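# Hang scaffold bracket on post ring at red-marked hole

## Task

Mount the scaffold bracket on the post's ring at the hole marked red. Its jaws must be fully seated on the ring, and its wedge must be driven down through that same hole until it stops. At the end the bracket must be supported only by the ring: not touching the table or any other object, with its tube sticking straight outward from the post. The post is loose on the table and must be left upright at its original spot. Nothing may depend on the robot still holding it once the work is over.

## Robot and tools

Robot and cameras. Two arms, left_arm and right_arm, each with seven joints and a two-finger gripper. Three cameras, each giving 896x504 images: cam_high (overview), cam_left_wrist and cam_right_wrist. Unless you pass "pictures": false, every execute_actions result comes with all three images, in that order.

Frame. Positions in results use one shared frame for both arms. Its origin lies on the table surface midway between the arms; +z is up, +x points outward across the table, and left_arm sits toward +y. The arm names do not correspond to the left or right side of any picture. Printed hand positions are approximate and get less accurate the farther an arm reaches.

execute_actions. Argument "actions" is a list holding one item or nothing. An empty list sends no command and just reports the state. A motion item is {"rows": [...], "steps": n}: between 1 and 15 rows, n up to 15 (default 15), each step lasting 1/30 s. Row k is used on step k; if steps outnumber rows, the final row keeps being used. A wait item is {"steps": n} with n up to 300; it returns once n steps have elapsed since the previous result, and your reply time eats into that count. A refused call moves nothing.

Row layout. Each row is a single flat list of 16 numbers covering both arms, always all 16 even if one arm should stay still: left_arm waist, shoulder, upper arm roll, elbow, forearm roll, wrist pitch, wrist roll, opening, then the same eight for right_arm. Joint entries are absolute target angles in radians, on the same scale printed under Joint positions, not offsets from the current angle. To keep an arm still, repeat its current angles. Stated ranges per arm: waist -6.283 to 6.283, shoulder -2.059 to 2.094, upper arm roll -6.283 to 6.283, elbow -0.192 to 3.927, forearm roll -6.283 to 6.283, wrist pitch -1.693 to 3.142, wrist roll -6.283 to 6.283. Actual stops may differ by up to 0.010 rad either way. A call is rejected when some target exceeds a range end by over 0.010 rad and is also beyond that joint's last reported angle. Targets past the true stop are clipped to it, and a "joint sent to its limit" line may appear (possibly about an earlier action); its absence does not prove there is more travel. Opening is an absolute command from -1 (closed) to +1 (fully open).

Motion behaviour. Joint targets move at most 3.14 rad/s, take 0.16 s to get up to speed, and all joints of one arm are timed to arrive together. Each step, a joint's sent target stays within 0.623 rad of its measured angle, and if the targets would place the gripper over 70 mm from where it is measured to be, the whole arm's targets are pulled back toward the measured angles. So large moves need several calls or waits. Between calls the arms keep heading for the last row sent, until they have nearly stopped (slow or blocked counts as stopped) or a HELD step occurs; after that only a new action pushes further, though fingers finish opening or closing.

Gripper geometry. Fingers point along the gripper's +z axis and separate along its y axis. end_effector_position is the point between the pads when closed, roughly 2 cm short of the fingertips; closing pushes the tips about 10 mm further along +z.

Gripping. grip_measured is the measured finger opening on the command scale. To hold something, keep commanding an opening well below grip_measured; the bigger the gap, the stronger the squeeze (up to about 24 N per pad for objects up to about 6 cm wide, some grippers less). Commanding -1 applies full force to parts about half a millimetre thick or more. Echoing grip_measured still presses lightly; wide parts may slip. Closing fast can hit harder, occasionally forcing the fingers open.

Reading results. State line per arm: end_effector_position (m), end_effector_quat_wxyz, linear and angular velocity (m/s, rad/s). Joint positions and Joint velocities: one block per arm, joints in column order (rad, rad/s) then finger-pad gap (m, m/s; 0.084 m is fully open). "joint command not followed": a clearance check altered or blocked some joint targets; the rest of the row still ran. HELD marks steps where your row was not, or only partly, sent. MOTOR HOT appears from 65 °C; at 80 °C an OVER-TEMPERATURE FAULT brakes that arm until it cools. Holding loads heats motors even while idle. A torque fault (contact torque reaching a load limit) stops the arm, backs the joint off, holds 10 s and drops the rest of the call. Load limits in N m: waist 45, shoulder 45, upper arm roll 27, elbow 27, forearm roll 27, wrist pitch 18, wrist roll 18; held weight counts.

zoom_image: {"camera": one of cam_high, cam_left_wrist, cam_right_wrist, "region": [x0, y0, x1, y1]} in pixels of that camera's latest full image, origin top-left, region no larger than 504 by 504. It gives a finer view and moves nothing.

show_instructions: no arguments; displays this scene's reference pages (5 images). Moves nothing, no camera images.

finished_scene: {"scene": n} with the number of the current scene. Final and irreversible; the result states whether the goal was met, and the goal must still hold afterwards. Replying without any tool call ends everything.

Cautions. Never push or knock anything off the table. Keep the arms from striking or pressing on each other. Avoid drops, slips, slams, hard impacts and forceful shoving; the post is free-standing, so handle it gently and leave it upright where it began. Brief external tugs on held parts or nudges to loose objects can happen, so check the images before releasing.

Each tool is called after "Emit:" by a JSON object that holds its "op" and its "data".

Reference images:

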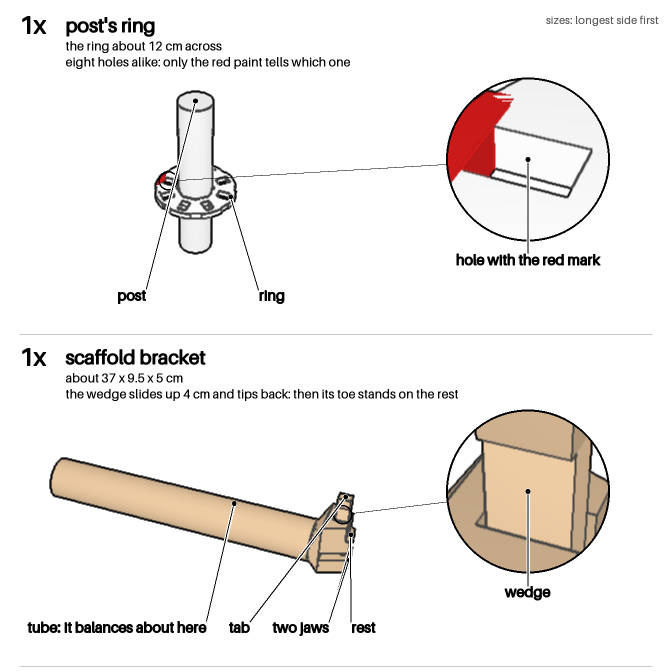

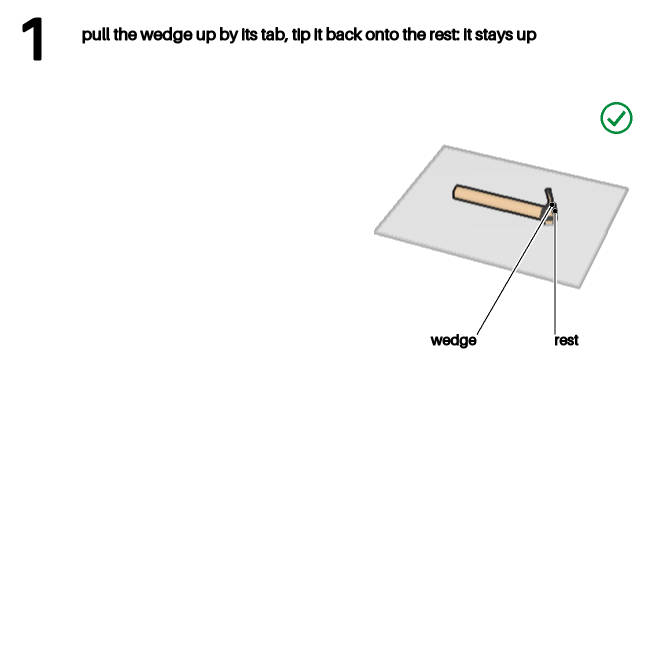

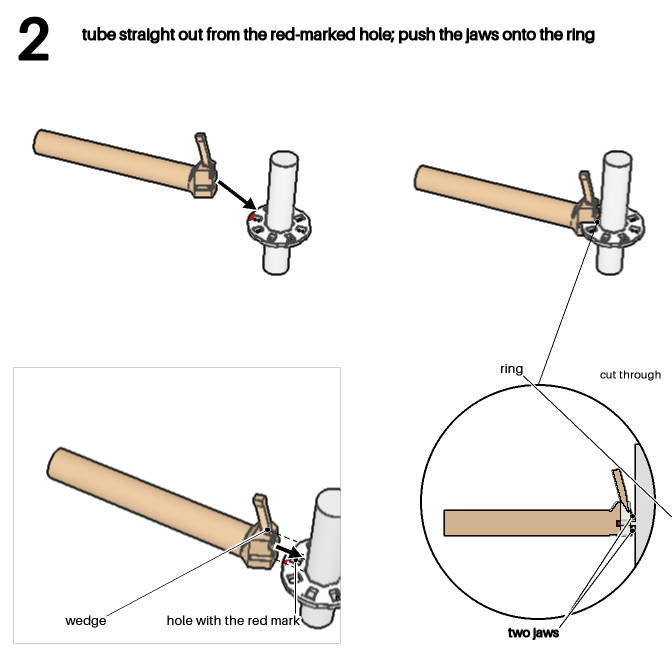

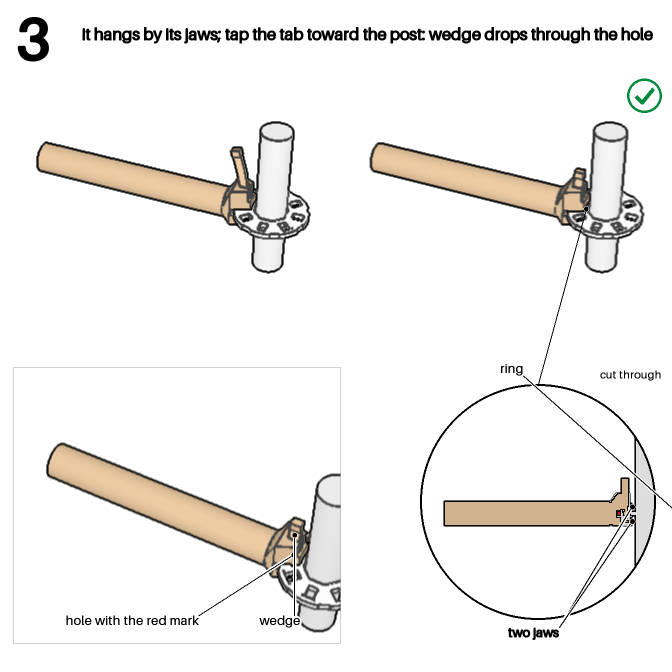

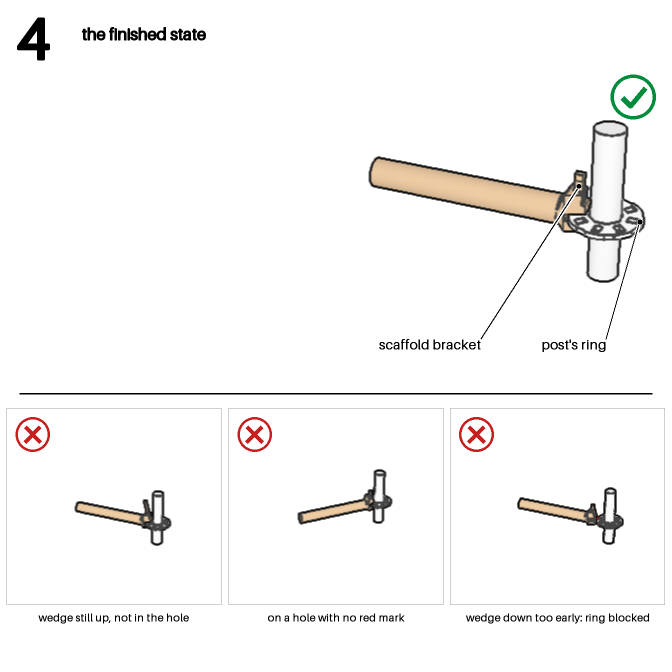

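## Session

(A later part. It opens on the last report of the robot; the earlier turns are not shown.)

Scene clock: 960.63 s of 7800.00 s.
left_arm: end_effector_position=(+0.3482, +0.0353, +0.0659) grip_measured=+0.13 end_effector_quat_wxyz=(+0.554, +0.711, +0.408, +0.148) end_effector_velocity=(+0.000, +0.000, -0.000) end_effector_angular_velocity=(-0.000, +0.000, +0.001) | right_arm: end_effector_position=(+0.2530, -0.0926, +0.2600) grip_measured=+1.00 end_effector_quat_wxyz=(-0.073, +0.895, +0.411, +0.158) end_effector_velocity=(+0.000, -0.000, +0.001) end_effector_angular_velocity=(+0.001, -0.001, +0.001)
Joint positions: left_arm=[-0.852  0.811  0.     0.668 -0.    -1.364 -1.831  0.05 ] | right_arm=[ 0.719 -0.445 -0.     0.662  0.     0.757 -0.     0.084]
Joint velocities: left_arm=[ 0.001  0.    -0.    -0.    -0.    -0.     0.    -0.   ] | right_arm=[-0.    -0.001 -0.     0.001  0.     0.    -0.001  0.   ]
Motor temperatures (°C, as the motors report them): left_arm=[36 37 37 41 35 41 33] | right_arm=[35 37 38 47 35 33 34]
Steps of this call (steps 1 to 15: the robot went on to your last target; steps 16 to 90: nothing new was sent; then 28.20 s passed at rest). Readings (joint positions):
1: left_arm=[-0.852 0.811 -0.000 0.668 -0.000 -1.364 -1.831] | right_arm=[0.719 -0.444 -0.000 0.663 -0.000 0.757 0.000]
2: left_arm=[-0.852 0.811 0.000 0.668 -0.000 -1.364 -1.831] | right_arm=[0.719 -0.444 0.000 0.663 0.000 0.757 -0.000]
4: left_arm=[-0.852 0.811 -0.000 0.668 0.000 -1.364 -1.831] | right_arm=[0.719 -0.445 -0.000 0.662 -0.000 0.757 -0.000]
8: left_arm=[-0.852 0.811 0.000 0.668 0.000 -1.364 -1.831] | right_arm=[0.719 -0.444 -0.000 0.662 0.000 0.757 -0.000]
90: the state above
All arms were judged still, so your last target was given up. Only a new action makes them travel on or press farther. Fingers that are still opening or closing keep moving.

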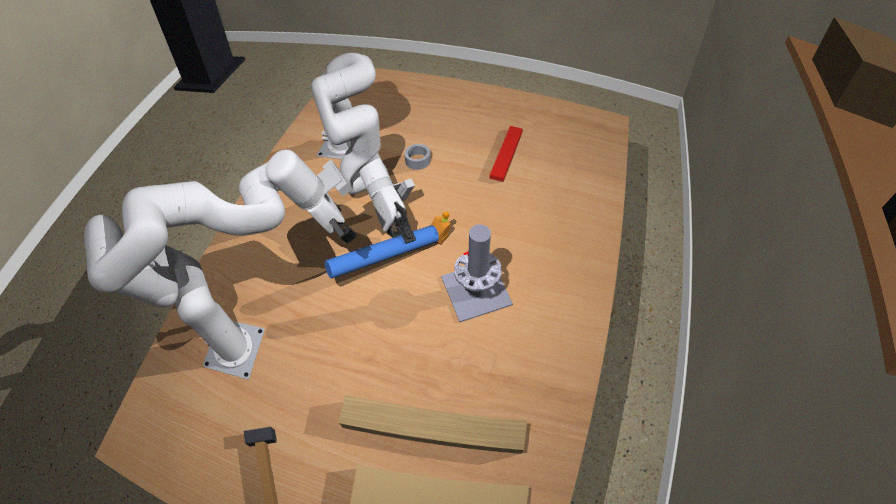

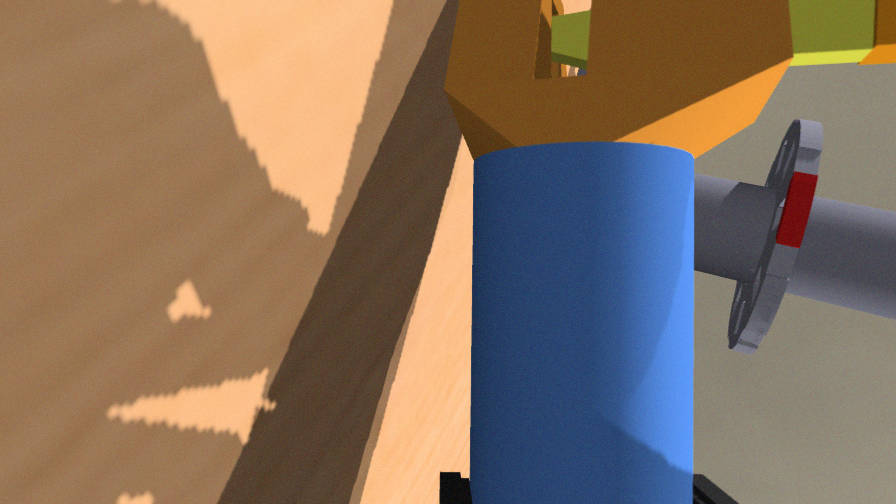

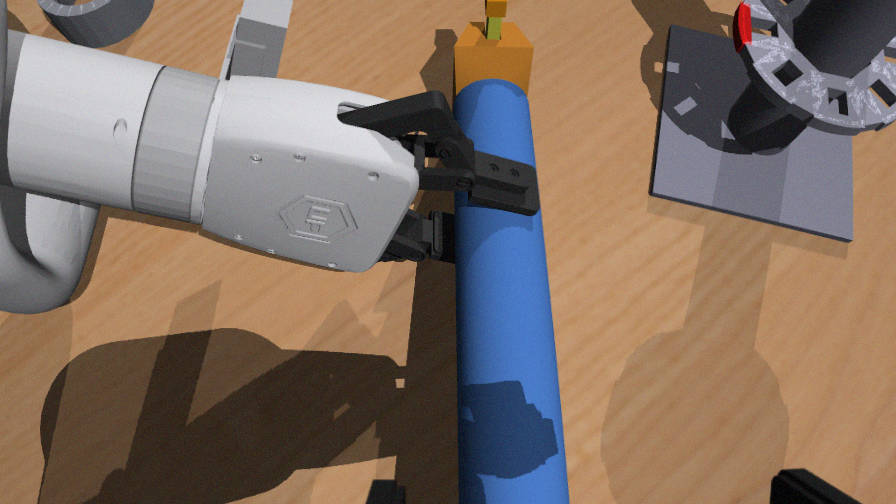

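Emit:
{"op": "execute_actions", "data": {"actions": [{"rows": [[-0.852,0.8115,0,0.668,0,-1.3643,-1.831,-1, 0.719,-0.4395,0,0.6635,0,0.7568,0,1],[-0.852,0.812,0,0.6683,0,-1.3646,-1.831,-1, 0.719,-0.4250,0,0.6663,0,0.7564,0,1],[-0.852,0.813,0,0.6687,0,-1.365,-1.831,-1, 0.719,-0.4010,0,0.6711,0,0.7556,0,1],[-0.852,0.814,0,0.6692,0,-1.3656,-1.831,-1, 0.719,-0.3700,0,0.6772,0,0.7546,0,1],[-0.852,0.815,0,0.6697,0,-1.3662,-1.831,-1, 0.719,-0.3330,0,0.6845,0,0.7534,0,1],[-0.852,0.816,0,0.6701,0,-1.3667,-1.831,-1, 0.719,-0.2920,0,0.6926,0,0.7521,0,1],[-0.852,0.817,0,0.6706,0,-1.3673,-1.831,-1, 0.719,-0.2500,0,0.7009,0,0.7508,0,1],[-0.852,0.818,0,0.6711,0,-1.3678,-1.831,-1, 0.719,-0.2100,0,0.7088,0,0.7495,0,1],[-0.852,0.819,0,0.6715,0,-1.3683,-1.831,-1, 0.719,-0.1730,0,0.7161,0,0.7483,0,1],[-0.852,0.820,0,0.672,0,-1.3689,-1.831,-1, 0.719,-0.1400,0,0.7226,0,0.7472,0,1],[-0.852,0.821,0,0.6724,0,-1.3694,-1.831,-1, 0.719,-0.1130,0,0.7279,0,0.7464,0,1],[-0.852,0.8218,0,0.6728,0,-1.3698,-1.831,-1, 0.719,-0.0930,0,0.7319,0,0.7457,0,1],[-0.852,0.8223,0,0.673,0,-1.3701,-1.831,-1, 0.719,-0.0800,0,0.7344,0,0.7453,0,1],[-0.852,0.8226,0,0.6732,0,-1.3703,-1.831,-1, 0.719,-0.0730,0,0.7358,0,0.7451,0,1],[-0.852,0.8227,0,0.6732,0,-1.3703,-1.831,-1, 0.719,-0.0700,0,0.7364,0,0.7450,0,1]], "steps": 15}], "pictures": false}}

Emit:
{"op": "execute_actions", "data": {"actions": [{"steps": 15}]}}

Scene clock: 1015.53 s of 7800.00 s.
left_arm: end_effector_position=(+0.3482, +0.0352, +0.0639) grip_measured=+0.13 end_effector_quat_wxyz=(+0.555, +0.710, +0.408, +0.148) end_effector_velocity=(+0.000, -0.000, -0.002) end_effector_angular_velocity=(-0.003, -0.005, +0.000) | right_arm: end_effector_position=(+0.2556, -0.0894, +0.1508) grip_measured=+1.00 end_effector_quat_wxyz=(-0.020, +0.908, +0.417, +0.043) end_effector_velocity=(-0.017, -0.019, -0.219) end_effector_angular_velocity=(-0.379, +0.326, +0.001)
Joint positions: left_arm=[-0.852  0.821 -0.     0.673  0.    -1.37  -1.831  0.05 ] | right_arm=[ 0.719 -0.118  0.     0.724 -0.     0.747  0.     0.084]
Joint velocities: left_arm=[ 0.001  0.015 -0.001  0.009 -0.    -0.012  0.001  0.   ] | right_arm=[ 0.     0.62   0.001  0.105  0.    -0.016  0.    -0.   ]
Motor temperatures (°C, as the motors report them): left_arm=[36 37 37 41 35 41 33] | right_arm=[35 37 38 47 35 33 34]
Steps of this call (steps 1 to 90: nothing new was sent; then 51.40 s passed at rest; steps 91 to 105: all 15 steps of this action). Readings (joint positions):
91: left_arm=[-0.852 0.811 0.000 0.668 0.000 -1.364 -1.831] | right_arm=[0.719 -0.444 -0.000 0.663 -0.000 0.757 -0.000]
92: left_arm=[-0.852 0.811 -0.000 0.668 -0.000 -1.364 -1.831] | right_arm=[0.719 -0.443 -0.000 0.663 0.000 0.757 -0.000]
94: left_arm=[-0.852 0.812 -0.000 0.668 -0.000 -1.365 -1.831] | right_arm=[0.719 -0.431 -0.000 0.666 0.000 0.756 -0.000]
98: left_arm=[-0.852 0.815 -0.000 0.670 0.000 -1.366 -1.831] | right_arm=[0.719 -0.345 -0.000 0.684 0.000 0.753 0.000]
105: the state above

Scene clock: 1016.03 s of 7800.00 s.
left_arm: end_effector_position=(+0.3481, +0.0352, +0.0633) grip_measured=+0.13 end_effector_quat_wxyz=(+0.554, +0.710, +0.408, +0.148) end_effector_velocity=(-0.001, -0.000, -0.001) end_effector_angular_velocity=(+0.001, +0.002, -0.001) | right_arm: end_effector_position=(+0.2557, -0.0895, +0.1359) grip_measured=+1.00 end_effector_quat_wxyz=(-0.013, +0.908, +0.417, +0.028) end_effector_velocity=(-0.001, -0.000, -0.002) end_effector_angular_velocity=(-0.004, +0.004, +0.002)
Joint positions: left_arm=[-0.852  0.822 -0.     0.674  0.    -1.371 -1.831  0.05 ] | right_arm=[ 0.719 -0.071 -0.     0.736  0.     0.745 -0.     0.084]
Joint velocities: left_arm=[-0.     0.001 -0.001 -0.001  0.     0.001 -0.     0.   ] | right_arm=[ 0.001  0.005  0.    -0.     0.     0.    -0.001 -0.   ]
Motor temperatures (°C, as the motors report them): left_arm=[36 37 37 41 35 41 33] | right_arm=[35 37 38 47 35 33 34]
Steps of this call (steps 1 to 15: the robot went on to your last target). Readings (joint positions):
1: left_arm=[-0.852 0.821 -0.000 0.673 0.000 -1.371 -1.831] | right_arm=[0.719 -0.101 0.000 0.727 -0.000 0.747 0.000]
2: left_arm=[-0.852 0.821 -0.000 0.674 0.000 -1.371 -1.831] | right_arm=[0.719 -0.090 0.000 0.729 -0.000 0.746 -0.000]
4: left_arm=[-0.852 0.822 -0.000 0.674 0.000 -1.371 -1.831] | right_arm=[0.719 -0.080 0.000 0.733 -0.000 0.746 -0.000]
8: left_arm=[-0.852 0.822 -0.000 0.674 0.000 -1.371 -1.831] | right_arm=[0.719 -0.074 -0.000 0.737 0.000 0.745 -0.000]
15: the state above

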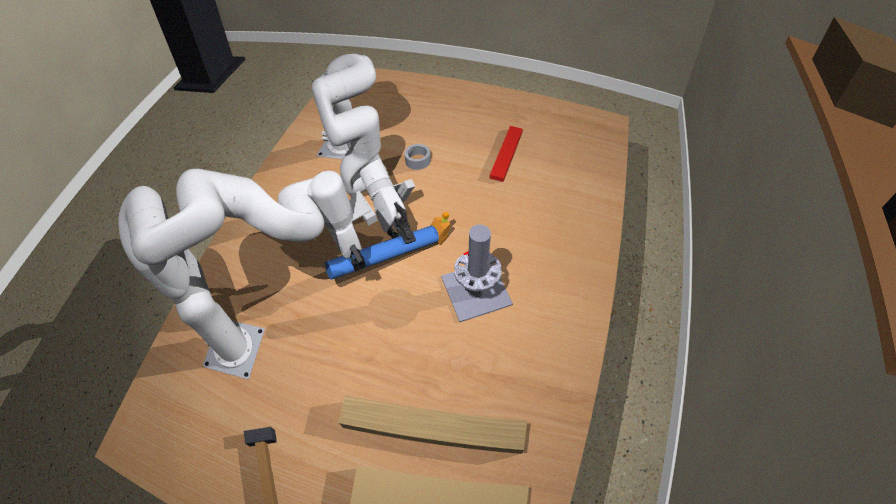

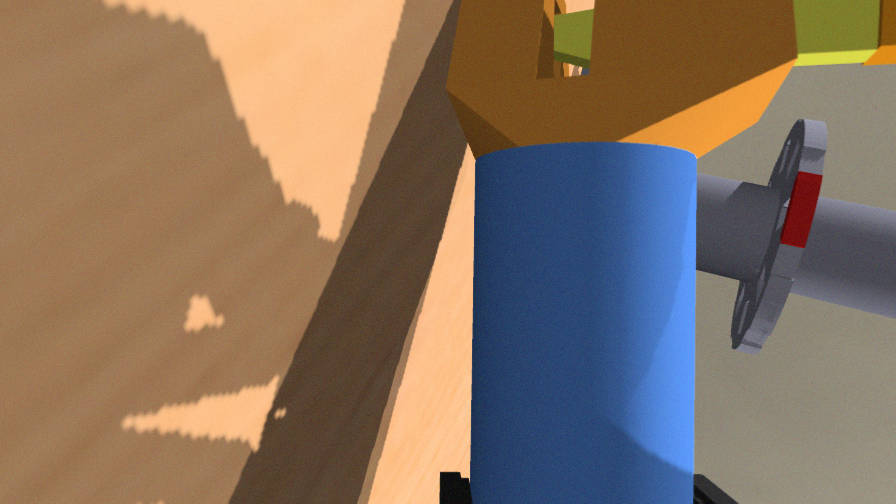

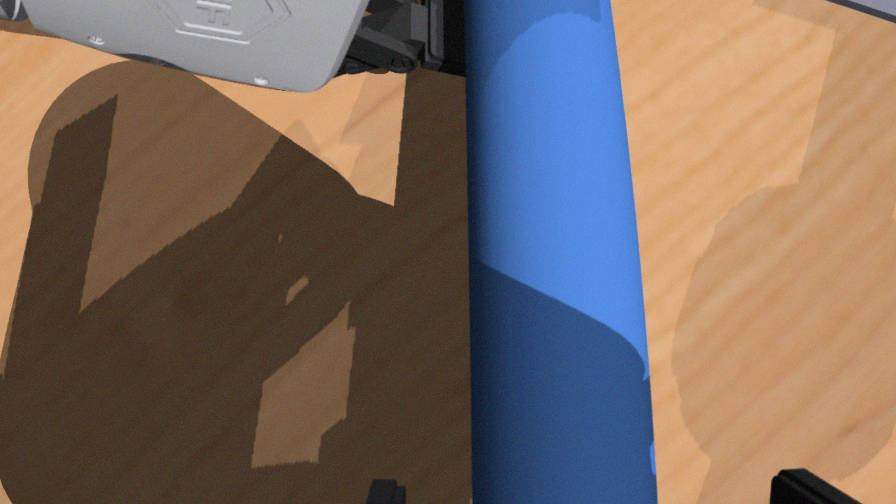

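Emit:
{"op": "execute_actions", "data": {"actions": [{"rows": [[-0.852,0.8227,0,0.6732,0,-1.3703,-1.831,-1, 0.719,-0.0680,0,0.7368,0,0.7449,0,1],[-0.852,0.8227,0,0.6732,0,-1.3703,-1.831,-1, 0.719,-0.0630,0,0.7378,0,0.7448,0,0.95],[-0.852,0.8227,0,0.6732,0,-1.3703,-1.831,-1, 0.719,-0.0560,0,0.7392,0,0.7445,0,0.9],[-0.852,0.8227,0,0.6732,0,-1.3703,-1.831,-1, 0.719,-0.0470,0,0.7409,0,0.7443,0,0.85],[-0.852,0.8227,0,0.6732,0,-1.3703,-1.831,-1, 0.719,-0.0370,0,0.7429,0,0.7439,0,0.8],[-0.852,0.8227,0,0.6732,0,-1.3703,-1.831,-1, 0.719,-0.0270,0,0.7449,0,0.7436,0,0.75],[-0.852,0.8227,0,0.6732,0,-1.3703,-1.831,-1, 0.719,-0.0170,0,0.7469,0,0.7433,0,0.7],[-0.852,0.8227,0,0.6732,0,-1.3703,-1.831,-1, 0.719,-0.0080,0,0.7486,0,0.7430,0,0.65],[-0.852,0.8227,0,0.6732,0,-1.3703,-1.831,-1, 0.719,-0.0010,0,0.7500,0,0.7428,0,0.6],[-0.852,0.8227,0,0.6732,0,-1.3703,-1.831,-1, 0.719,0.0040,0,0.7510,0,0.7426,0,0.55],[-0.852,0.8227,0,0.6732,0,-1.3703,-1.831,-1, 0.719,0.0075,0,0.7517,0,0.7425,0,0.5],[-0.852,0.8227,0,0.6732,0,-1.3703,-1.831,-1, 0.719,0.0097,0,0.7521,0,0.7424,0,0.45],[-0.852,0.8227,0,0.6732,0,-1.3703,-1.831,-1, 0.719,0.0097,0,0.7521,0,0.7424,0,0.42]], "steps": 15}], "pictures": false}}

Emit:
{"op": "execute_actions", "data": {"actions": [{"steps": 12}]}}

Scene clock: 1033.90 s of 7800.00 s.
left_arm: end_effector_position=(+0.3480, +0.0355, +0.0628) grip_measured=+0.13 end_effector_quat_wxyz=(+0.554, +0.711, +0.408, +0.148) end_effector_velocity=(-0.000, -0.000, +0.000) end_effector_angular_velocity=(-0.000, +0.000, +0.000) | right_arm: end_effector_position=(+0.2528, -0.0928, +0.1090) grip_measured=+0.41 end_effector_quat_wxyz=(-0.000, +0.909, +0.417, +0.001) end_effector_velocity=(+0.001, +0.001, -0.013) end_effector_angular_velocity=(-0.019, +0.018, -0.002)
Joint positions: left_arm=[-0.852  0.823 -0.     0.673  0.    -1.37  -1.831  0.05 ] | right_arm=[ 0.719  0.006  0.     0.751 -0.     0.743  0.     0.061]
Joint velocities: left_arm=[-0.     0.    -0.     0.    -0.001  0.     0.     0.   ] | right_arm=[-0.     0.047 -0.001  0.017  0.001 -0.004  0.    -0.   ]
Motor temperatures (°C, as the motors report them): left_arm=[36 37 37 40 35 40 33] | right_arm=[35 38 38 46 35 33 34]
Steps of this call (steps 1 to 15: the robot went on to your last target; steps 16 to 90: nothing new was sent; then 14.37 s passed at rest; steps 91 to 105: all 15 steps of this action). Readings (joint positions):
91: left_arm=[-0.852 0.823 -0.000 0.673 0.000 -1.370 -1.831] | right_arm=[0.719 -0.070 -0.000 0.736 -0.000 0.745 -0.000]
92: left_arm=[-0.852 0.823 -0.000 0.673 0.000 -1.370 -1.831] | right_arm=[0.719 -0.070 -0.000 0.737 0.000 0.745 -0.000]
94: left_arm=[-0.852 0.823 -0.000 0.673 0.000 -1.370 -1.831] | right_arm=[0.719 -0.065 -0.000 0.738 0.000 0.745 -0.000]
98: left_arm=[-0.852 0.823 -0.000 0.673 0.000 -1.370 -1.831] | right_arm=[0.719 -0.037 -0.000 0.743 0.000 0.744 0.000]
105: the state above

Scene clock: 1034.30 s of 7800.00 s.
left_arm: end_effector_position=(+0.3480, +0.0355, +0.0628) grip_measured=+0.13 end_effector_quat_wxyz=(+0.554, +0.711, +0.408, +0.148) end_effector_velocity=(+0.000, -0.001, +0.000) end_effector_angular_velocity=(-0.001, -0.002, -0.001) | right_arm: end_effector_position=(+0.2530, -0.0926, +0.1081) grip_measured=+0.41 end_effector_quat_wxyz=(-0.000, +0.909, +0.417, +0.000) end_effector_velocity=(-0.001, -0.000, -0.001) end_effector_angular_velocity=(-0.001, +0.001, +0.000)
Joint positions: left_arm=[-0.852  0.823 -0.     0.673  0.    -1.37  -1.831  0.05 ] | right_arm=[ 0.719  0.009 -0.     0.752  0.     0.742 -0.     0.061]
Joint velocities: left_arm=[-0.001  0.    -0.     0.002  0.     0.     0.001 -0.   ] | right_arm=[ 0.001  0.002  0.    -0.     0.     0.     0.    -0.   ]
Motor temperatures (°C, as the motors report them): left_arm=[36 37 37 40 35 40 33] | right_arm=[35 38 38 46 35 33 34]
Steps of this call (steps 1 to 12: the robot went on to your last target). Readings (joint positions):
1: left_arm=[-0.852 0.823 -0.000 0.673 0.000 -1.370 -1.831] | right_arm=[0.719 0.007 0.000 0.751 -0.000 0.743 0.000]
2: left_arm=[-0.852 0.823 -0.000 0.673 0.000 -1.370 -1.831] | right_arm=[0.719 0.008 0.000 0.752 -0.000 0.742 0.000]
4: left_arm=[-0.852 0.823 -0.000 0.673 0.000 -1.370 -1.831] | right_arm=[0.719 0.008 -0.000 0.752 0.000 0.742 -0.000]
8: left_arm=[-0.852 0.823 -0.000 0.673 0.000 -1.370 -1.831] | right_arm=[0.719 0.009 -0.000 0.752 0.000 0.742 -0.000]
12: the state above

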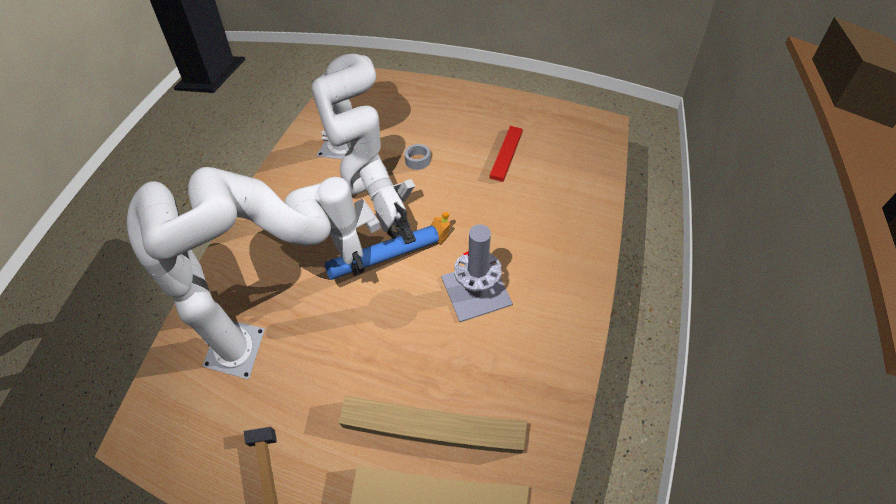

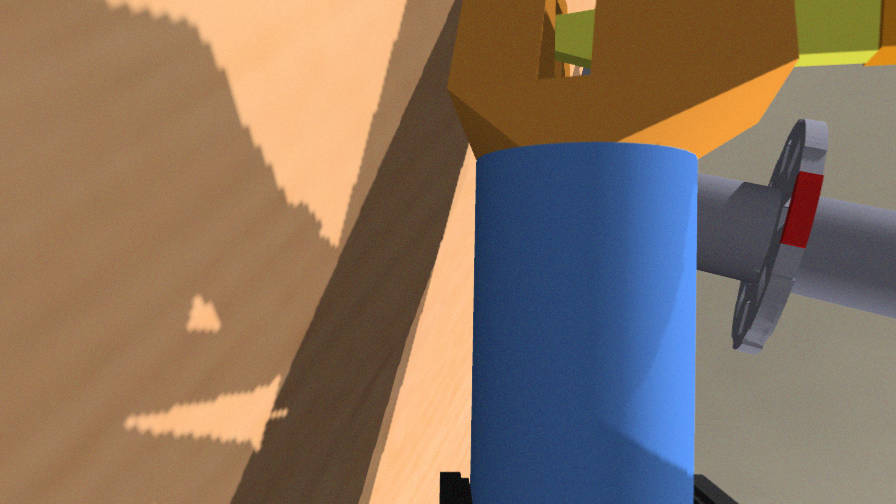

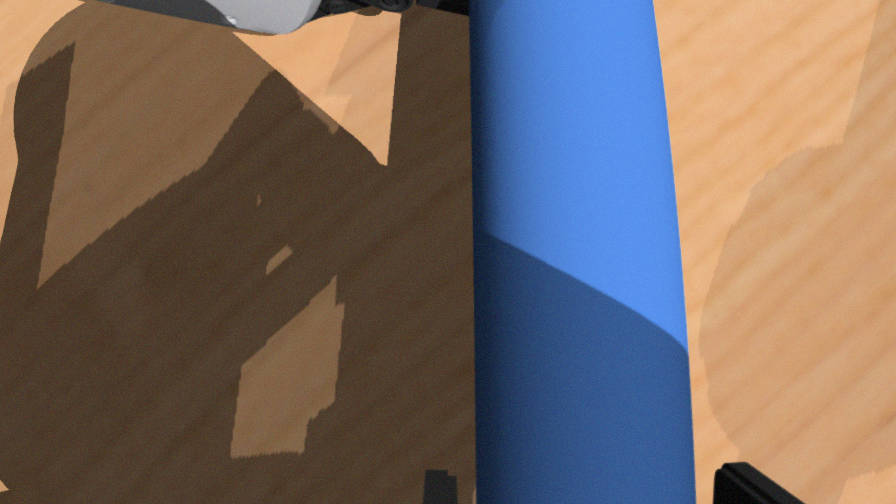

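Emit:
{"op": "execute_actions", "data": {"actions": [{"rows": [[-0.852,0.8227,0,0.6732,0,-1.3703,-1.831,-1, 0.719,0.0097,0,0.7521,0,0.7424,0,0.36],[-0.852,0.8227,0,0.6732,0,-1.3703,-1.831,-1, 0.719,0.0097,0,0.7521,0,0.7424,0,0.30],[-0.852,0.8227,0,0.6732,0,-1.3703,-1.831,-1, 0.719,0.0097,0,0.7521,0,0.7424,0,0.25],[-0.852,0.8227,0,0.6732,0,-1.3703,-1.831,-1, 0.719,0.0097,0,0.7521,0,0.7424,0,0.21],[-0.852,0.8227,0,0.6732,0,-1.3703,-1.831,-1, 0.719,0.0097,0,0.7521,0,0.7424,0,0.18],[-0.852,0.8227,0,0.6732,0,-1.3703,-1.831,-1, 0.719,0.0097,0,0.7521,0,0.7424,0,0.15],[-0.852,0.8227,0,0.6732,0,-1.3703,-1.831,-1, 0.719,0.0097,0,0.7521,0,0.7424,0,0.12],[-0.852,0.8227,0,0.6732,0,-1.3703,-1.831,-1, 0.719,0.0097,0,0.7521,0,0.7424,0,0.08],[-0.852,0.8227,0,0.6732,0,-1.3703,-1.831,-1, 0.719,0.0097,0,0.7521,0,0.7424,0,0.0],[-0.852,0.8227,0,0.6732,0,-1.3703,-1.831,-1, 0.719,0.0097,0,0.7521,0,0.7424,0,-0.15],[-0.852,0.8227,0,0.6732,0,-1.3703,-1.831,-1, 0.719,0.0097,0,0.7521,0,0.7424,0,-0.35],[-0.852,0.8227,0,0.6732,0,-1.3703,-1.831,-1, 0.719,0.0097,0,0.7521,0,0.7424,0,-0.6],[-0.852,0.8227,0,0.6732,0,-1.3703,-1.831,-1, 0.719,0.0097,0,0.7521,0,0.7424,0,-0.8],[-0.852,0.8227,0,0.6732,0,-1.3703,-1.831,-1, 0.719,0.0097,0,0.7521,0,0.7424,0,-1]], "steps": 15}], "pictures": false}}

Emit:
{"op": "execute_actions", "data": {"actions": [{"rows": [[-0.852,0.8227,0,0.6732,0,-1.3703,-1.831,-0.6, 0.719,0.0097,0,0.7521,0,0.7424,0,-1],[-0.852,0.8227,0,0.6732,0,-1.3703,-1.831,-0.3, 0.719,0.0097,0,0.7521,0,0.7424,0,-1],[-0.852,0.8227,0,0.6732,0,-1.3703,-1.831,-0.1, 0.719,0.0097,0,0.7521,0,0.7424,0,-1],[-0.852,0.8227,0,0.6732,0,-1.3703,-1.831,0.05, 0.719,0.0097,0,0.7521,0,0.7424,0,-1],[-0.852,0.8227,0,0.6732,0,-1.3703,-1.831,0.12, 0.719,0.0097,0,0.7521,0,0.7424,0,-1],[-0.852,0.8227,0,0.6732,0,-1.3703,-1.831,0.16, 0.719,0.0097,0,0.7521,0,0.7424,0,-1],[-0.852,0.8227,0,0.6732,0,-1.3703,-1.831,0.2, 0.719,0.0097,0,0.7521,0,0.7424,0,-1],[-0.852,0.8227,0,0.6732,0,-1.3703,-1.831,0.25, 0.719,0.0097,0,0.7521,0,0.7424,0,-1],[-0.852,0.8227,0,0.6732,0,-1.3703,-1.831,0.3, 0.719,0.0097,0,0.7521,0,0.7424,0,-1],[-0.852,0.8227,0,0.6732,0,-1.3703,-1.831,0.36, 0.719,0.0097,0,0.7521,0,0.7424,0,-1],[-0.852,0.8227,0,0.6732,0,-1.3703,-1.831,0.42, 0.719,0.0097,0,0.7521,0,0.7424,0,-1],[-0.852,0.8227,0,0.6732,0,-1.3703,-1.831,0.48, 0.719,0.0097,0,0.7521,0,0.7424,0,-1]], "steps": 15}]}}

Scene clock: 1066.60 s of 7800.00 s.
left_arm: end_effector_position=(+0.3483, +0.0360, +0.0626) grip_measured=+0.13 end_effector_quat_wxyz=(+0.553, +0.710, +0.409, +0.148) end_effector_velocity=(-0.000, -0.000, +0.000) end_effector_angular_velocity=(-0.000, -0.001, -0.001) | right_arm: end_effector_position=(+0.2529, -0.0924, +0.1081) grip_measured=+0.13 end_effector_quat_wxyz=(-0.000, +0.909, +0.418, +0.000) end_effector_velocity=(-0.000, -0.000, -0.000) end_effector_angular_velocity=(-0.001, +0.001, -0.002)
Joint positions: left_arm=[-0.852  0.823  0.001  0.673 -0.    -1.37  -1.831  0.05 ] | right_arm=[ 0.719  0.01   0.     0.752 -0.     0.742 -0.     0.05 ]
Joint velocities: left_arm=[ 0.    -0.    -0.     0.001  0.001 -0.     0.001 -0.   ] | right_arm=[-0.     0.    -0.    -0.     0.001  0.001  0.001  0.   ]
Motor temperatures (°C, as the motors report them): left_arm=[36 37 37 40 35 40 33] | right_arm=[35 38 38 46 35 33 34]
Steps of this call (steps 1 to 15: the robot went on to your last target; steps 16 to 90: nothing new was sent; then 28.80 s passed at rest; steps 91 to 105: all 15 steps of this action). Readings (joint positions):
91: left_arm=[-0.852 0.823 -0.000 0.673 0.000 -1.370 -1.831] | right_arm=[0.719 0.010 0.000 0.752 -0.000 0.742 -0.000]
92: left_arm=[-0.852 0.823 -0.000 0.673 0.000 -1.370 -1.831] | right_arm=[0.719 0.010 0.000 0.752 0.000 0.742 -0.000]
94: left_arm=[-0.852 0.823 -0.000 0.673 0.000 -1.370 -1.831] | right_arm=[0.719 0.010 -0.000 0.752 -0.000 0.742 -0.000]
98: left_arm=[-0.852 0.823 0.001 0.673 -0.000 -1.370 -1.831] | right_arm=[0.719 0.010 0.000 0.752 -0.000 0.742 -0.000]
105: the state above

Scene clock: 1067.10 s of 7800.00 s.
left_arm: end_effector_position=(+0.3484, +0.0356, +0.0635) grip_measured=+0.47 end_effector_quat_wxyz=(+0.554, +0.710, +0.408, +0.148) end_effector_velocity=(-0.003, -0.000, -0.005) end_effector_angular_velocity=(+0.011, +0.009, -0.005) | right_arm: end_effector_position=(+0.2524, -0.0933, +0.1073) grip_measured=+0.13 end_effector_quat_wxyz=(+0.001, +0.909, +0.417, -0.001) end_effector_velocity=(-0.000, +0.001, +0.002) end_effector_angular_velocity=(+0.002, -0.001, +0.003)
Joint positions: left_arm=[-0.852  0.822  0.     0.673 -0.    -1.371 -1.831  0.064] | right_arm=[ 0.719  0.01  -0.     0.751 -0.     0.743 -0.     0.05 ]
Joint velocities: left_arm=[-0.002  0.004 -0.002 -0.003  0.001  0.006  0.003  0.   ] | right_arm=[ 0.001 -0.002  0.001  0.002  0.001  0.002 -0.002  0.   ]
Motor temperatures (°C, as the motors report them): left_arm=[36 37 37 40 35 40 33] | right_arm=[35 38 38 46 35 33 34]
Steps of this call (steps 1 to 15: all 15 steps of this action). Readings (joint positions):
1: left_arm=[-0.852 0.823 0.001 0.673 -0.000 -1.370 -1.831] | right_arm=[0.719 0.010 0.000 0.752 -0.000 0.742 -0.000]
2: left_arm=[-0.852 0.823 0.001 0.673 -0.000 -1.370 -1.831] | right_arm=[0.719 0.010 0.000 0.752 -0.000 0.742 -0.000]
4: left_arm=[-0.852 0.823 0.000 0.673 -0.000 -1.370 -1.831] | right_arm=[0.719 0.010 0.000 0.752 -0.000 0.742 -0.000]
8: left_arm=[-0.851 0.822 0.000 0.673 -0.000 -1.371 -1.832] | right_arm=[0.719 0.010 0.000 0.751 -0.000 0.742 -0.000]
15: the state above

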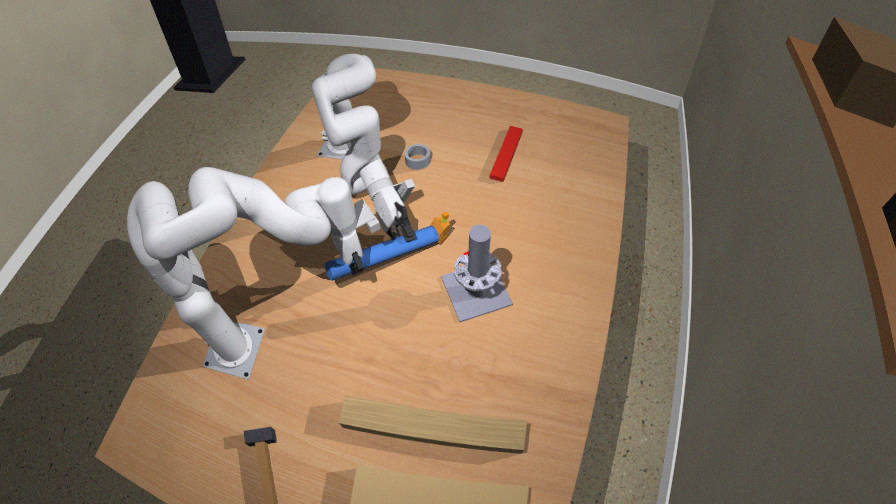

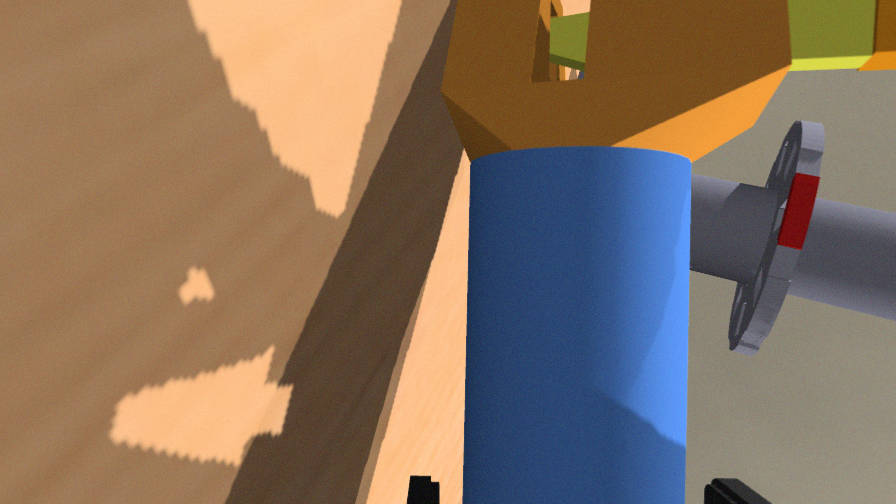

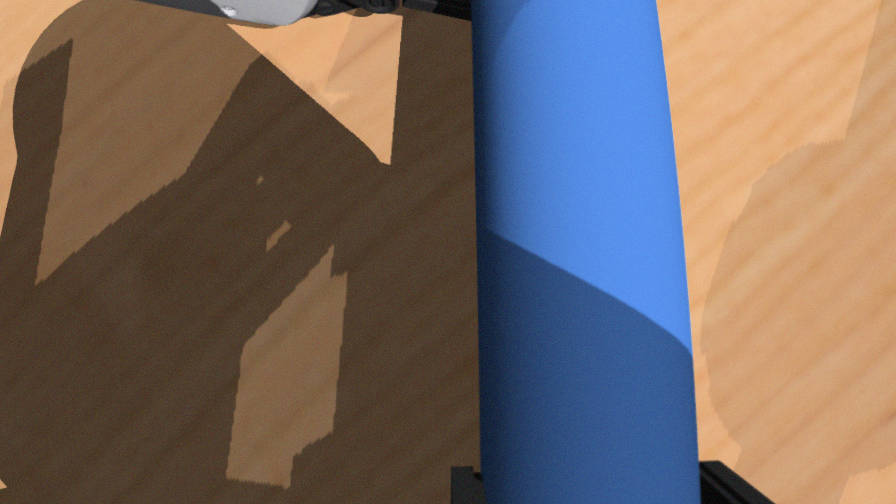

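Emit:
{"op": "execute_actions", "data": {"actions": [{"rows": [[-0.852,0.8217,0,0.6709,0,-1.3716,-1.831,0.48, 0.719,0.0097,0,0.7521,0,0.7424,0,-1],[-0.852,0.8190,0,0.6643,0,-1.3754,-1.831,0.48, 0.719,0.0097,0,0.7521,0,0.7424,0,-1],[-0.852,0.8144,0,0.6536,0,-1.3816,-1.831,0.48, 0.719,0.0097,0,0.7521,0,0.7424,0,-1],[-0.852,0.8083,0,0.6392,0,-1.3899,-1.831,0.48, 0.719,0.0097,0,0.7521,0,0.7424,0,-1],[-0.852,0.8009,0,0.6217,0,-1.4000,-1.831,0.48, 0.719,0.0097,0,0.7521,0,0.7424,0,-1],[-0.852,0.7926,0,0.6022,0,-1.4113,-1.831,0.48, 0.719,0.0097,0,0.7521,0,0.7424,0,-1],[-0.852,0.7826,0,0.5800,0,-1.4235,-1.831,0.48, 0.719,0.0097,0,0.7521,0,0.7424,0,-1],[-0.852,0.7736,0,0.5585,0,-1.4358,-1.831,0.48, 0.719,0.0097,0,0.7521,0,0.7424,0,-1],[-0.852,0.7650,0,0.5377,0,-1.4480,-1.831,0.48, 0.719,0.0097,0,0.7521,0,0.7424,0,-1],[-0.852,0.7573,0,0.5188,0,-1.4593,-1.831,0.48, 0.719,0.0097,0,0.7521,0,0.7424,0,-1],[-0.852,0.7499,0,0.5013,0,-1.4694,-1.831,0.48, 0.719,0.0097,0,0.7521,0,0.7424,0,-1],[-0.852,0.7438,0,0.4869,0,-1.4777,-1.831,0.48, 0.719,0.0097,0,0.7521,0,0.7424,0,-1],[-0.852,0.7392,0,0.4762,0,-1.4839,-1.831,0.48, 0.719,0.0097,0,0.7521,0,0.7424,0,-1],[-0.852,0.7365,0,0.4696,0,-1.4877,-1.831,0.48, 0.719,0.0097,0,0.7521,0,0.7424,0,-1],[-0.852,0.7355,0,0.4673,0,-1.489,-1.831,0.48, 0.719,0.0097,0,0.7521,0,0.7424,0,-1]], "steps": 15}], "pictures": false}}

Emit:
{"op": "execute_actions", "data": {"actions": [{"rows": [[-0.8517,0.7328,0,0.4671,0,-1.4854,-1.831,0.48, 0.719,0.0095,0,0.7510,0,0.7409,0,-1],[-0.8509,0.7246,0,0.4666,0,-1.4743,-1.831,0.48, 0.719,0.0087,0,0.7477,0,0.7362,0,-1],[-0.8496,0.7111,0,0.4657,0,-1.4559,-1.831,0.48, 0.719,0.0076,0,0.7421,0,0.7284,0,-1],[-0.8477,0.6925,0,0.4644,0,-1.4307,-1.831,0.48, 0.719,0.0061,0,0.7346,0,0.7178,0,-1],[-0.8453,0.6688,0,0.4628,0,-1.3986,-1.831,0.48, 0.719,0.0044,0,0.7252,0,0.7042,0,-1],[-0.8425,0.6404,0,0.4609,0,-1.3601,-1.831,0.48, 0.719,0.0025,0,0.7140,0,0.6878,0,-1],[-0.8392,0.6076,0,0.4587,0,-1.3157,-1.831,0.48, 0.719,0.0007,0,0.7013,0,0.6689,0,-1],[-0.8355,0.5708,0,0.4562,0,-1.2658,-1.831,0.48, 0.719,-0.0010,0,0.6874,0,0.6476,0,-1],[-0.8314,0.5302,0,0.4534,0,-1.2109,-1.831,0.48, 0.719,-0.0024,0,0.6723,0,0.6241,0,-1],[-0.827,0.4865,0,0.4505,0,-1.1517,-1.831,0.48, 0.719,-0.0033,0,0.6565,0,0.5987,0,-1],[-0.8223,0.4401,0,0.4473,0,-1.0888,-1.831,0.48, 0.719,-0.0037,0,0.6402,0,0.5716,0,-1],[-0.8175,0.3914,0,0.4440,0,-1.0228,-1.831,0.48, 0.719,-0.0034,0,0.6235,0,0.5430,0,-1],[-0.8124,0.3411,0,0.4406,0,-0.9546,-1.831,0.48, 0.719,-0.0024,0,0.6069,0,0.5135,0,-1],[-0.8072,0.2896,0,0.4372,0,-0.8849,-1.831,0.48, 0.719,-0.0005,0,0.5904,0,0.4831,0,-1],[-0.802,0.2376,0,0.4337,0,-0.8143,-1.831,0.48, 0.719,0.0022,0,0.5743,0,0.4522,0,-1]], "steps": 15}], "pictures": false}}

Emit:
{"op": "execute_actions", "data": {"actions": [{"rows": [[-0.7968,0.1855,0,0.4301,0,-0.7437,-1.831,0.48, 0.719,0.0057,0,0.5588,0,0.4212,0,-1],[-0.7916,0.1340,0,0.4267,0,-0.6740,-1.831,0.48, 0.719,0.0100,0,0.5440,0,0.3905,0,-1],[-0.7866,0.0837,0,0.4233,0,-0.6058,-1.831,0.48, 0.719,0.0149,0,0.5302,0,0.3603,0,-1],[-0.7817,0.0350,0,0.4200,0,-0.5398,-1.831,0.48, 0.719,0.0204,0,0.5173,0,0.3310,0,-1],[-0.777,-0.0114,0,0.4168,0,-0.4770,-1.831,0.48, 0.719,0.0263,0,0.5054,0,0.3030,0,-1],[-0.7726,-0.0551,0,0.4139,0,-0.4177,-1.831,0.48, 0.719,0.0325,0,0.4947,0,0.2765,0,-1],[-0.7685,-0.0957,0,0.4111,0,-0.3628,-1.831,0.48, 0.719,0.0387,0,0.4851,0,0.2519,0,-1],[-0.7648,-0.1325,0,0.4086,0,-0.3129,-1.831,0.48, 0.719,0.0448,0,0.4767,0,0.2294,0,-1],[-0.7616,-0.1653,0,0.4064,0,-0.2685,-1.831,0.48, 0.719,0.0505,0,0.4695,0,0.2094,0,-1],[-0.7587,-0.1937,0,0.4045,0,-0.2300,-1.831,0.48, 0.719,0.0557,0,0.4635,0,0.1920,0,-1],[-0.7563,-0.2174,0,0.4029,0,-0.1979,-1.831,0.48, 0.719,0.0603,0,0.4585,0,0.1775,0,-1],[-0.7545,-0.2360,0,0.4016,0,-0.1727,-1.831,0.48, 0.719,0.0640,0,0.4548,0,0.1660,0,-1],[-0.7531,-0.2495,0,0.4007,0,-0.1543,-1.831,0.48, 0.719,0.0668,0,0.4520,0,0.1577,0,-1],[-0.7523,-0.2577,0,0.4002,0,-0.1432,-1.831,0.48, 0.719,0.0684,0,0.4504,0,0.1527,0,-1],[-0.752,-0.2604,0,0.400,0,-0.1396,-1.831,0.48, 0.719,0.0690,0,0.4499,0,0.1510,0,-1]], "steps": 15}], "pictures": false}}

Emit:
{"op": "execute_actions", "data": {"actions": [{"steps": 12}]}}

Scene clock: 1187.60 s of 7800.00 s.
left_arm: end_effector_position=(+0.3141, +0.0696, +0.0798) grip_measured=+0.47 end_effector_quat_wxyz=(+0.553, +0.711, +0.408, +0.148) end_effector_velocity=(-0.073, +0.073, +0.038) end_effector_angular_velocity=(+0.003, +0.002, -0.001) | right_arm: end_effector_position=(+0.2530, -0.0927, +0.1080) grip_measured=+0.13 end_effector_quat_wxyz=(-0.000, +0.909, +0.417, -0.000) end_effector_velocity=(-0.001, +0.000, -0.000) end_effector_angular_velocity=(+0.001, +0.001, +0.000)
Joint positions: left_arm=[-0.852  0.749 -0.     0.498 -0.    -1.471 -1.831  0.064] | right_arm=[ 0.719  0.01   0.     0.752 -0.     0.742  0.     0.05 ]
Joint velocities: left_arm=[-0.    -0.156 -0.    -0.372  0.    -0.212  0.     0.   ] | right_arm=[ 0.001  0.    -0.     0.     0.002 -0.    -0.001 -0.   ]
Motor temperatures (°C, as the motors report them): left_arm=[36 37 37 40 35 38 33] | right_arm=[35 38 38 48 35 34 34]
Steps of this call (steps 1 to 15: the robot went on to your last target; steps 16 to 90: nothing new was sent; then 117.00 s passed at rest; steps 91 to 105: all 15 steps of this action). Readings (joint positions):
91: left_arm=[-0.852 0.823 -0.000 0.673 0.000 -1.370 -1.831] | right_arm=[0.719 0.010 -0.000 0.752 -0.000 0.742 0.000]
92: left_arm=[-0.852 0.822 0.000 0.673 0.000 -1.371 -1.831] | right_arm=[0.719 0.010 -0.000 0.752 0.000 0.742 0.000]
94: left_arm=[-0.852 0.820 0.000 0.666 0.000 -1.375 -1.831] | right_arm=[0.719 0.010 -0.000 0.752 -0.000 0.742 0.000]
98: left_arm=[-0.852 0.801 0.000 0.621 0.000 -1.400 -1.831] | right_arm=[0.719 0.010 -0.000 0.752 -0.000 0.742 -0.000]
105: the state above

Scene clock: 1188.10 s of 7800.00 s.
left_arm: end_effector_position=(+0.3390, +0.0658, +0.1202) grip_measured=+0.47 end_effector_quat_wxyz=(+0.502, +0.733, +0.436, +0.142) end_effector_velocity=(+0.099, -0.004, +0.181) end_effector_angular_velocity=(+0.358, +0.377, +0.129) | right_arm: end_effector_position=(+0.2483, -0.0981, +0.0855) grip_measured=+0.13 end_effector_quat_wxyz=(-0.016, +0.908, +0.417, +0.036) end_effector_velocity=(-0.017, -0.021, -0.097) end_effector_angular_velocity=(+0.242, -0.207, -0.001)
Joint positions: left_arm=[-0.823  0.443  0.     0.448  0.    -1.093 -1.831  0.064] | right_arm=[ 0.719 -0.002 -0.     0.633 -0.     0.556  0.     0.05 ]
Joint velocities: left_arm=[ 0.128 -1.278  0.    -0.084 -0.     1.713  0.    -0.   ] | right_arm=[-0.001  0.016  0.    -0.461  0.    -0.795 -0.001 -0.   ]
Motor temperatures (°C, as the motors report them): left_arm=[36 37 37 40 35 38 33] | right_arm=[35 38 38 48 35 34 34]
Steps of this call (steps 1 to 15: all 15 steps of this action). Readings (joint positions):
1: left_arm=[-0.852 0.744 -0.000 0.487 -0.000 -1.477 -1.831] | right_arm=[0.719 0.010 0.000 0.752 -0.000 0.742 0.000]
2: left_arm=[-0.852 0.741 -0.000 0.480 -0.000 -1.479 -1.831] | right_arm=[0.719 0.010 0.000 0.752 0.000 0.742 -0.000]
4: left_arm=[-0.851 0.730 -0.000 0.473 0.000 -1.473 -1.831] | right_arm=[0.719 0.009 0.000 0.748 0.000 0.737 -0.000]
8: left_arm=[-0.846 0.673 -0.000 0.465 0.000 -1.401 -1.831] | right_arm=[0.719 0.004 -0.000 0.724 -0.000 0.701 0.000]
15: the state above

Scene clock: 1188.60 s of 7800.00 s.
left_arm: end_effector_position=(+0.3436, +0.1050, +0.2130) grip_measured=+0.47 end_effector_quat_wxyz=(+0.383, +0.771, +0.493, +0.122) end_effector_velocity=(-0.045, +0.081, +0.093) end_effector_angular_velocity=(+0.184, +0.222, +0.069) | right_arm: end_effector_position=(+0.2426, -0.1049, +0.0421) grip_measured=+0.13 end_effector_quat_wxyz=(-0.046, +0.903, +0.415, +0.100) end_effector_velocity=(-0.003, -0.004, -0.035) end_effector_angular_velocity=(+0.090, -0.078, -0.001)
Joint positions: left_arm=[-0.758 -0.201  0.     0.404 -0.    -0.223 -1.831  0.064] | right_arm=[ 0.719  0.061 -0.     0.461  0.     0.18   0.     0.05 ]
Joint velocities: left_arm=[ 0.07  -0.692 -0.    -0.049  0.     0.931 -0.     0.   ] | right_arm=[-0.     0.097 -0.    -0.115 -0.    -0.331  0.001 -0.   ]
Motor temperatures (°C, as the motors report them): left_arm=[36 37 37 40 35 38 33] | right_arm=[35 38 38 48 35 34 34]
Steps of this call (steps 1 to 15: all 15 steps of this action). Readings (joint positions):
1: left_arm=[-0.818 0.399 0.000 0.445 0.000 -1.034 -1.831] | right_arm=[0.719 -0.001 -0.000 0.617 -0.000 0.529 0.000]
2: left_arm=[-0.814 0.354 0.000 0.442 0.000 -0.972 -1.831] | right_arm=[0.719 0.000 -0.000 0.601 -0.000 0.501 0.000]
4: left_arm=[-0.804 0.259 0.000 0.436 -0.000 -0.844 -1.831] | right_arm=[0.719 0.006 -0.000 0.571 -0.000 0.442 0.000]
8: left_arm=[-0.785 0.065 0.000 0.423 -0.000 -0.582 -1.831] | right_arm=[0.719 0.024 -0.000 0.517 -0.000 0.325 0.000]
15: the state above

Scene clock: 1189.00 s of 7800.00 s.
left_arm: end_effector_position=(+0.3390, +0.1124, +0.2192) grip_measured=+0.47 end_effector_quat_wxyz=(+0.370, +0.775, +0.498, +0.119) end_effector_velocity=(+0.001, +0.000, +0.005) end_effector_angular_velocity=(-0.003, -0.004, +0.001) | right_arm: end_effector_position=(+0.2423, -0.1052, +0.0394) grip_measured=+0.13 end_effector_quat_wxyz=(-0.048, +0.903, +0.414, +0.105) end_effector_velocity=(-0.000, +0.000, -0.000) end_effector_angular_velocity=(+0.001, -0.001, +0.003)
Joint positions: left_arm=[-0.752 -0.259 -0.     0.4    0.    -0.141 -1.831  0.064] | right_arm=[ 0.719  0.069 -0.     0.451  0.     0.151  0.     0.05 ]
Joint velocities: left_arm=[ 0.002 -0.012 -0.     0.003  0.001  0.01  -0.    -0.   ] | right_arm=[ 0.     0.001  0.001 -0.002 -0.    -0.005 -0.002 -0.   ]
Motor temperatures (°C, as the motors report them): left_arm=[36 37 37 40 35 38 33] | right_arm=[35 38 38 48 35 34 34]
Steps of this call (steps 1 to 12: the robot went on to your last target). Readings (joint positions):
1: left_arm=[-0.756 -0.221 0.000 0.403 -0.000 -0.196 -1.831] | right_arm=[0.719 0.064 -0.000 0.458 0.000 0.170 0.000]
2: left_arm=[-0.755 -0.234 0.000 0.402 -0.000 -0.178 -1.831] | right_arm=[0.719 0.065 -0.000 0.455 0.000 0.164 0.000]
4: left_arm=[-0.753 -0.248 -0.000 0.401 0.000 -0.158 -1.831] | right_arm=[0.719 0.067 -0.000 0.453 0.000 0.157 0.000]
8: left_arm=[-0.752 -0.256 -0.000 0.399 0.000 -0.144 -1.831] | right_arm=[0.719 0.068 -0.000 0.451 0.000 0.152 0.000]
12: the state above

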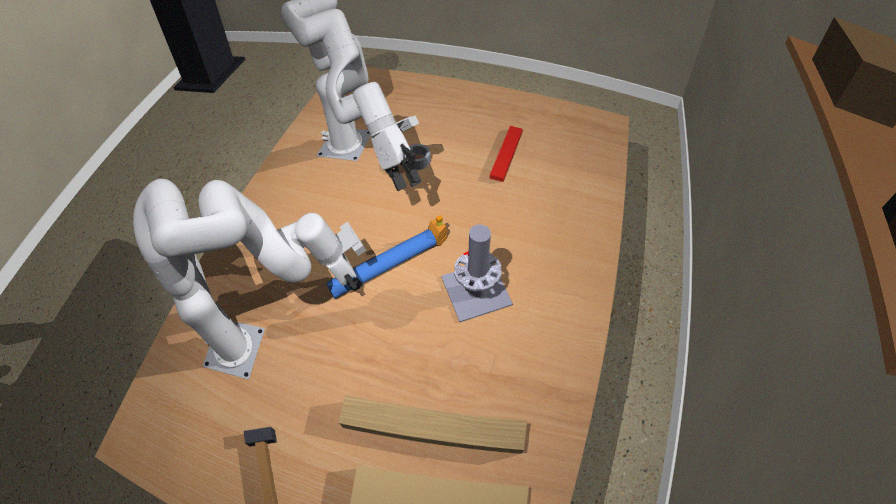

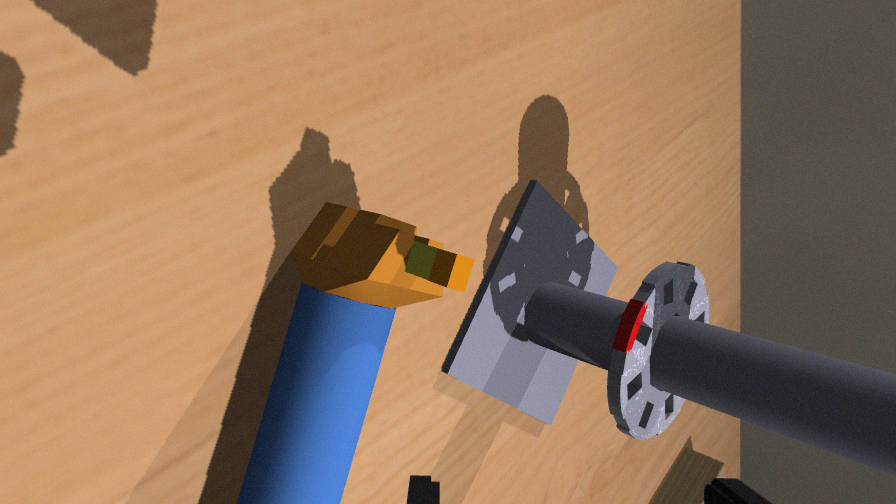

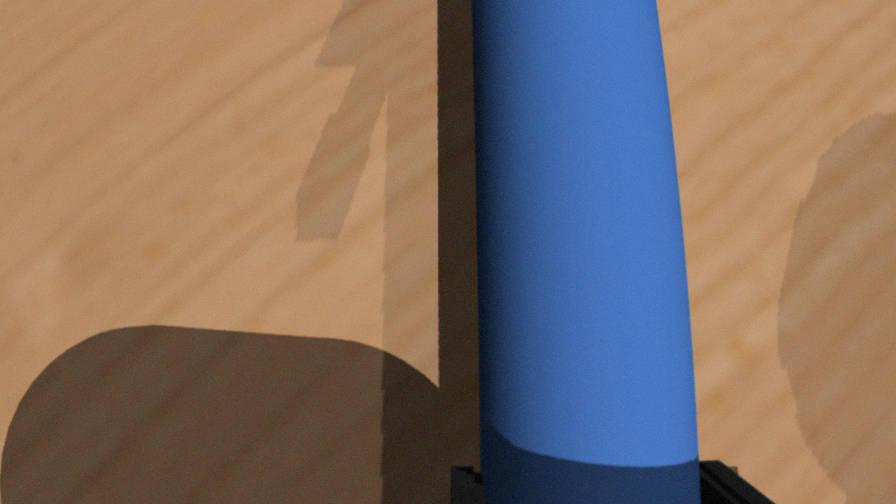

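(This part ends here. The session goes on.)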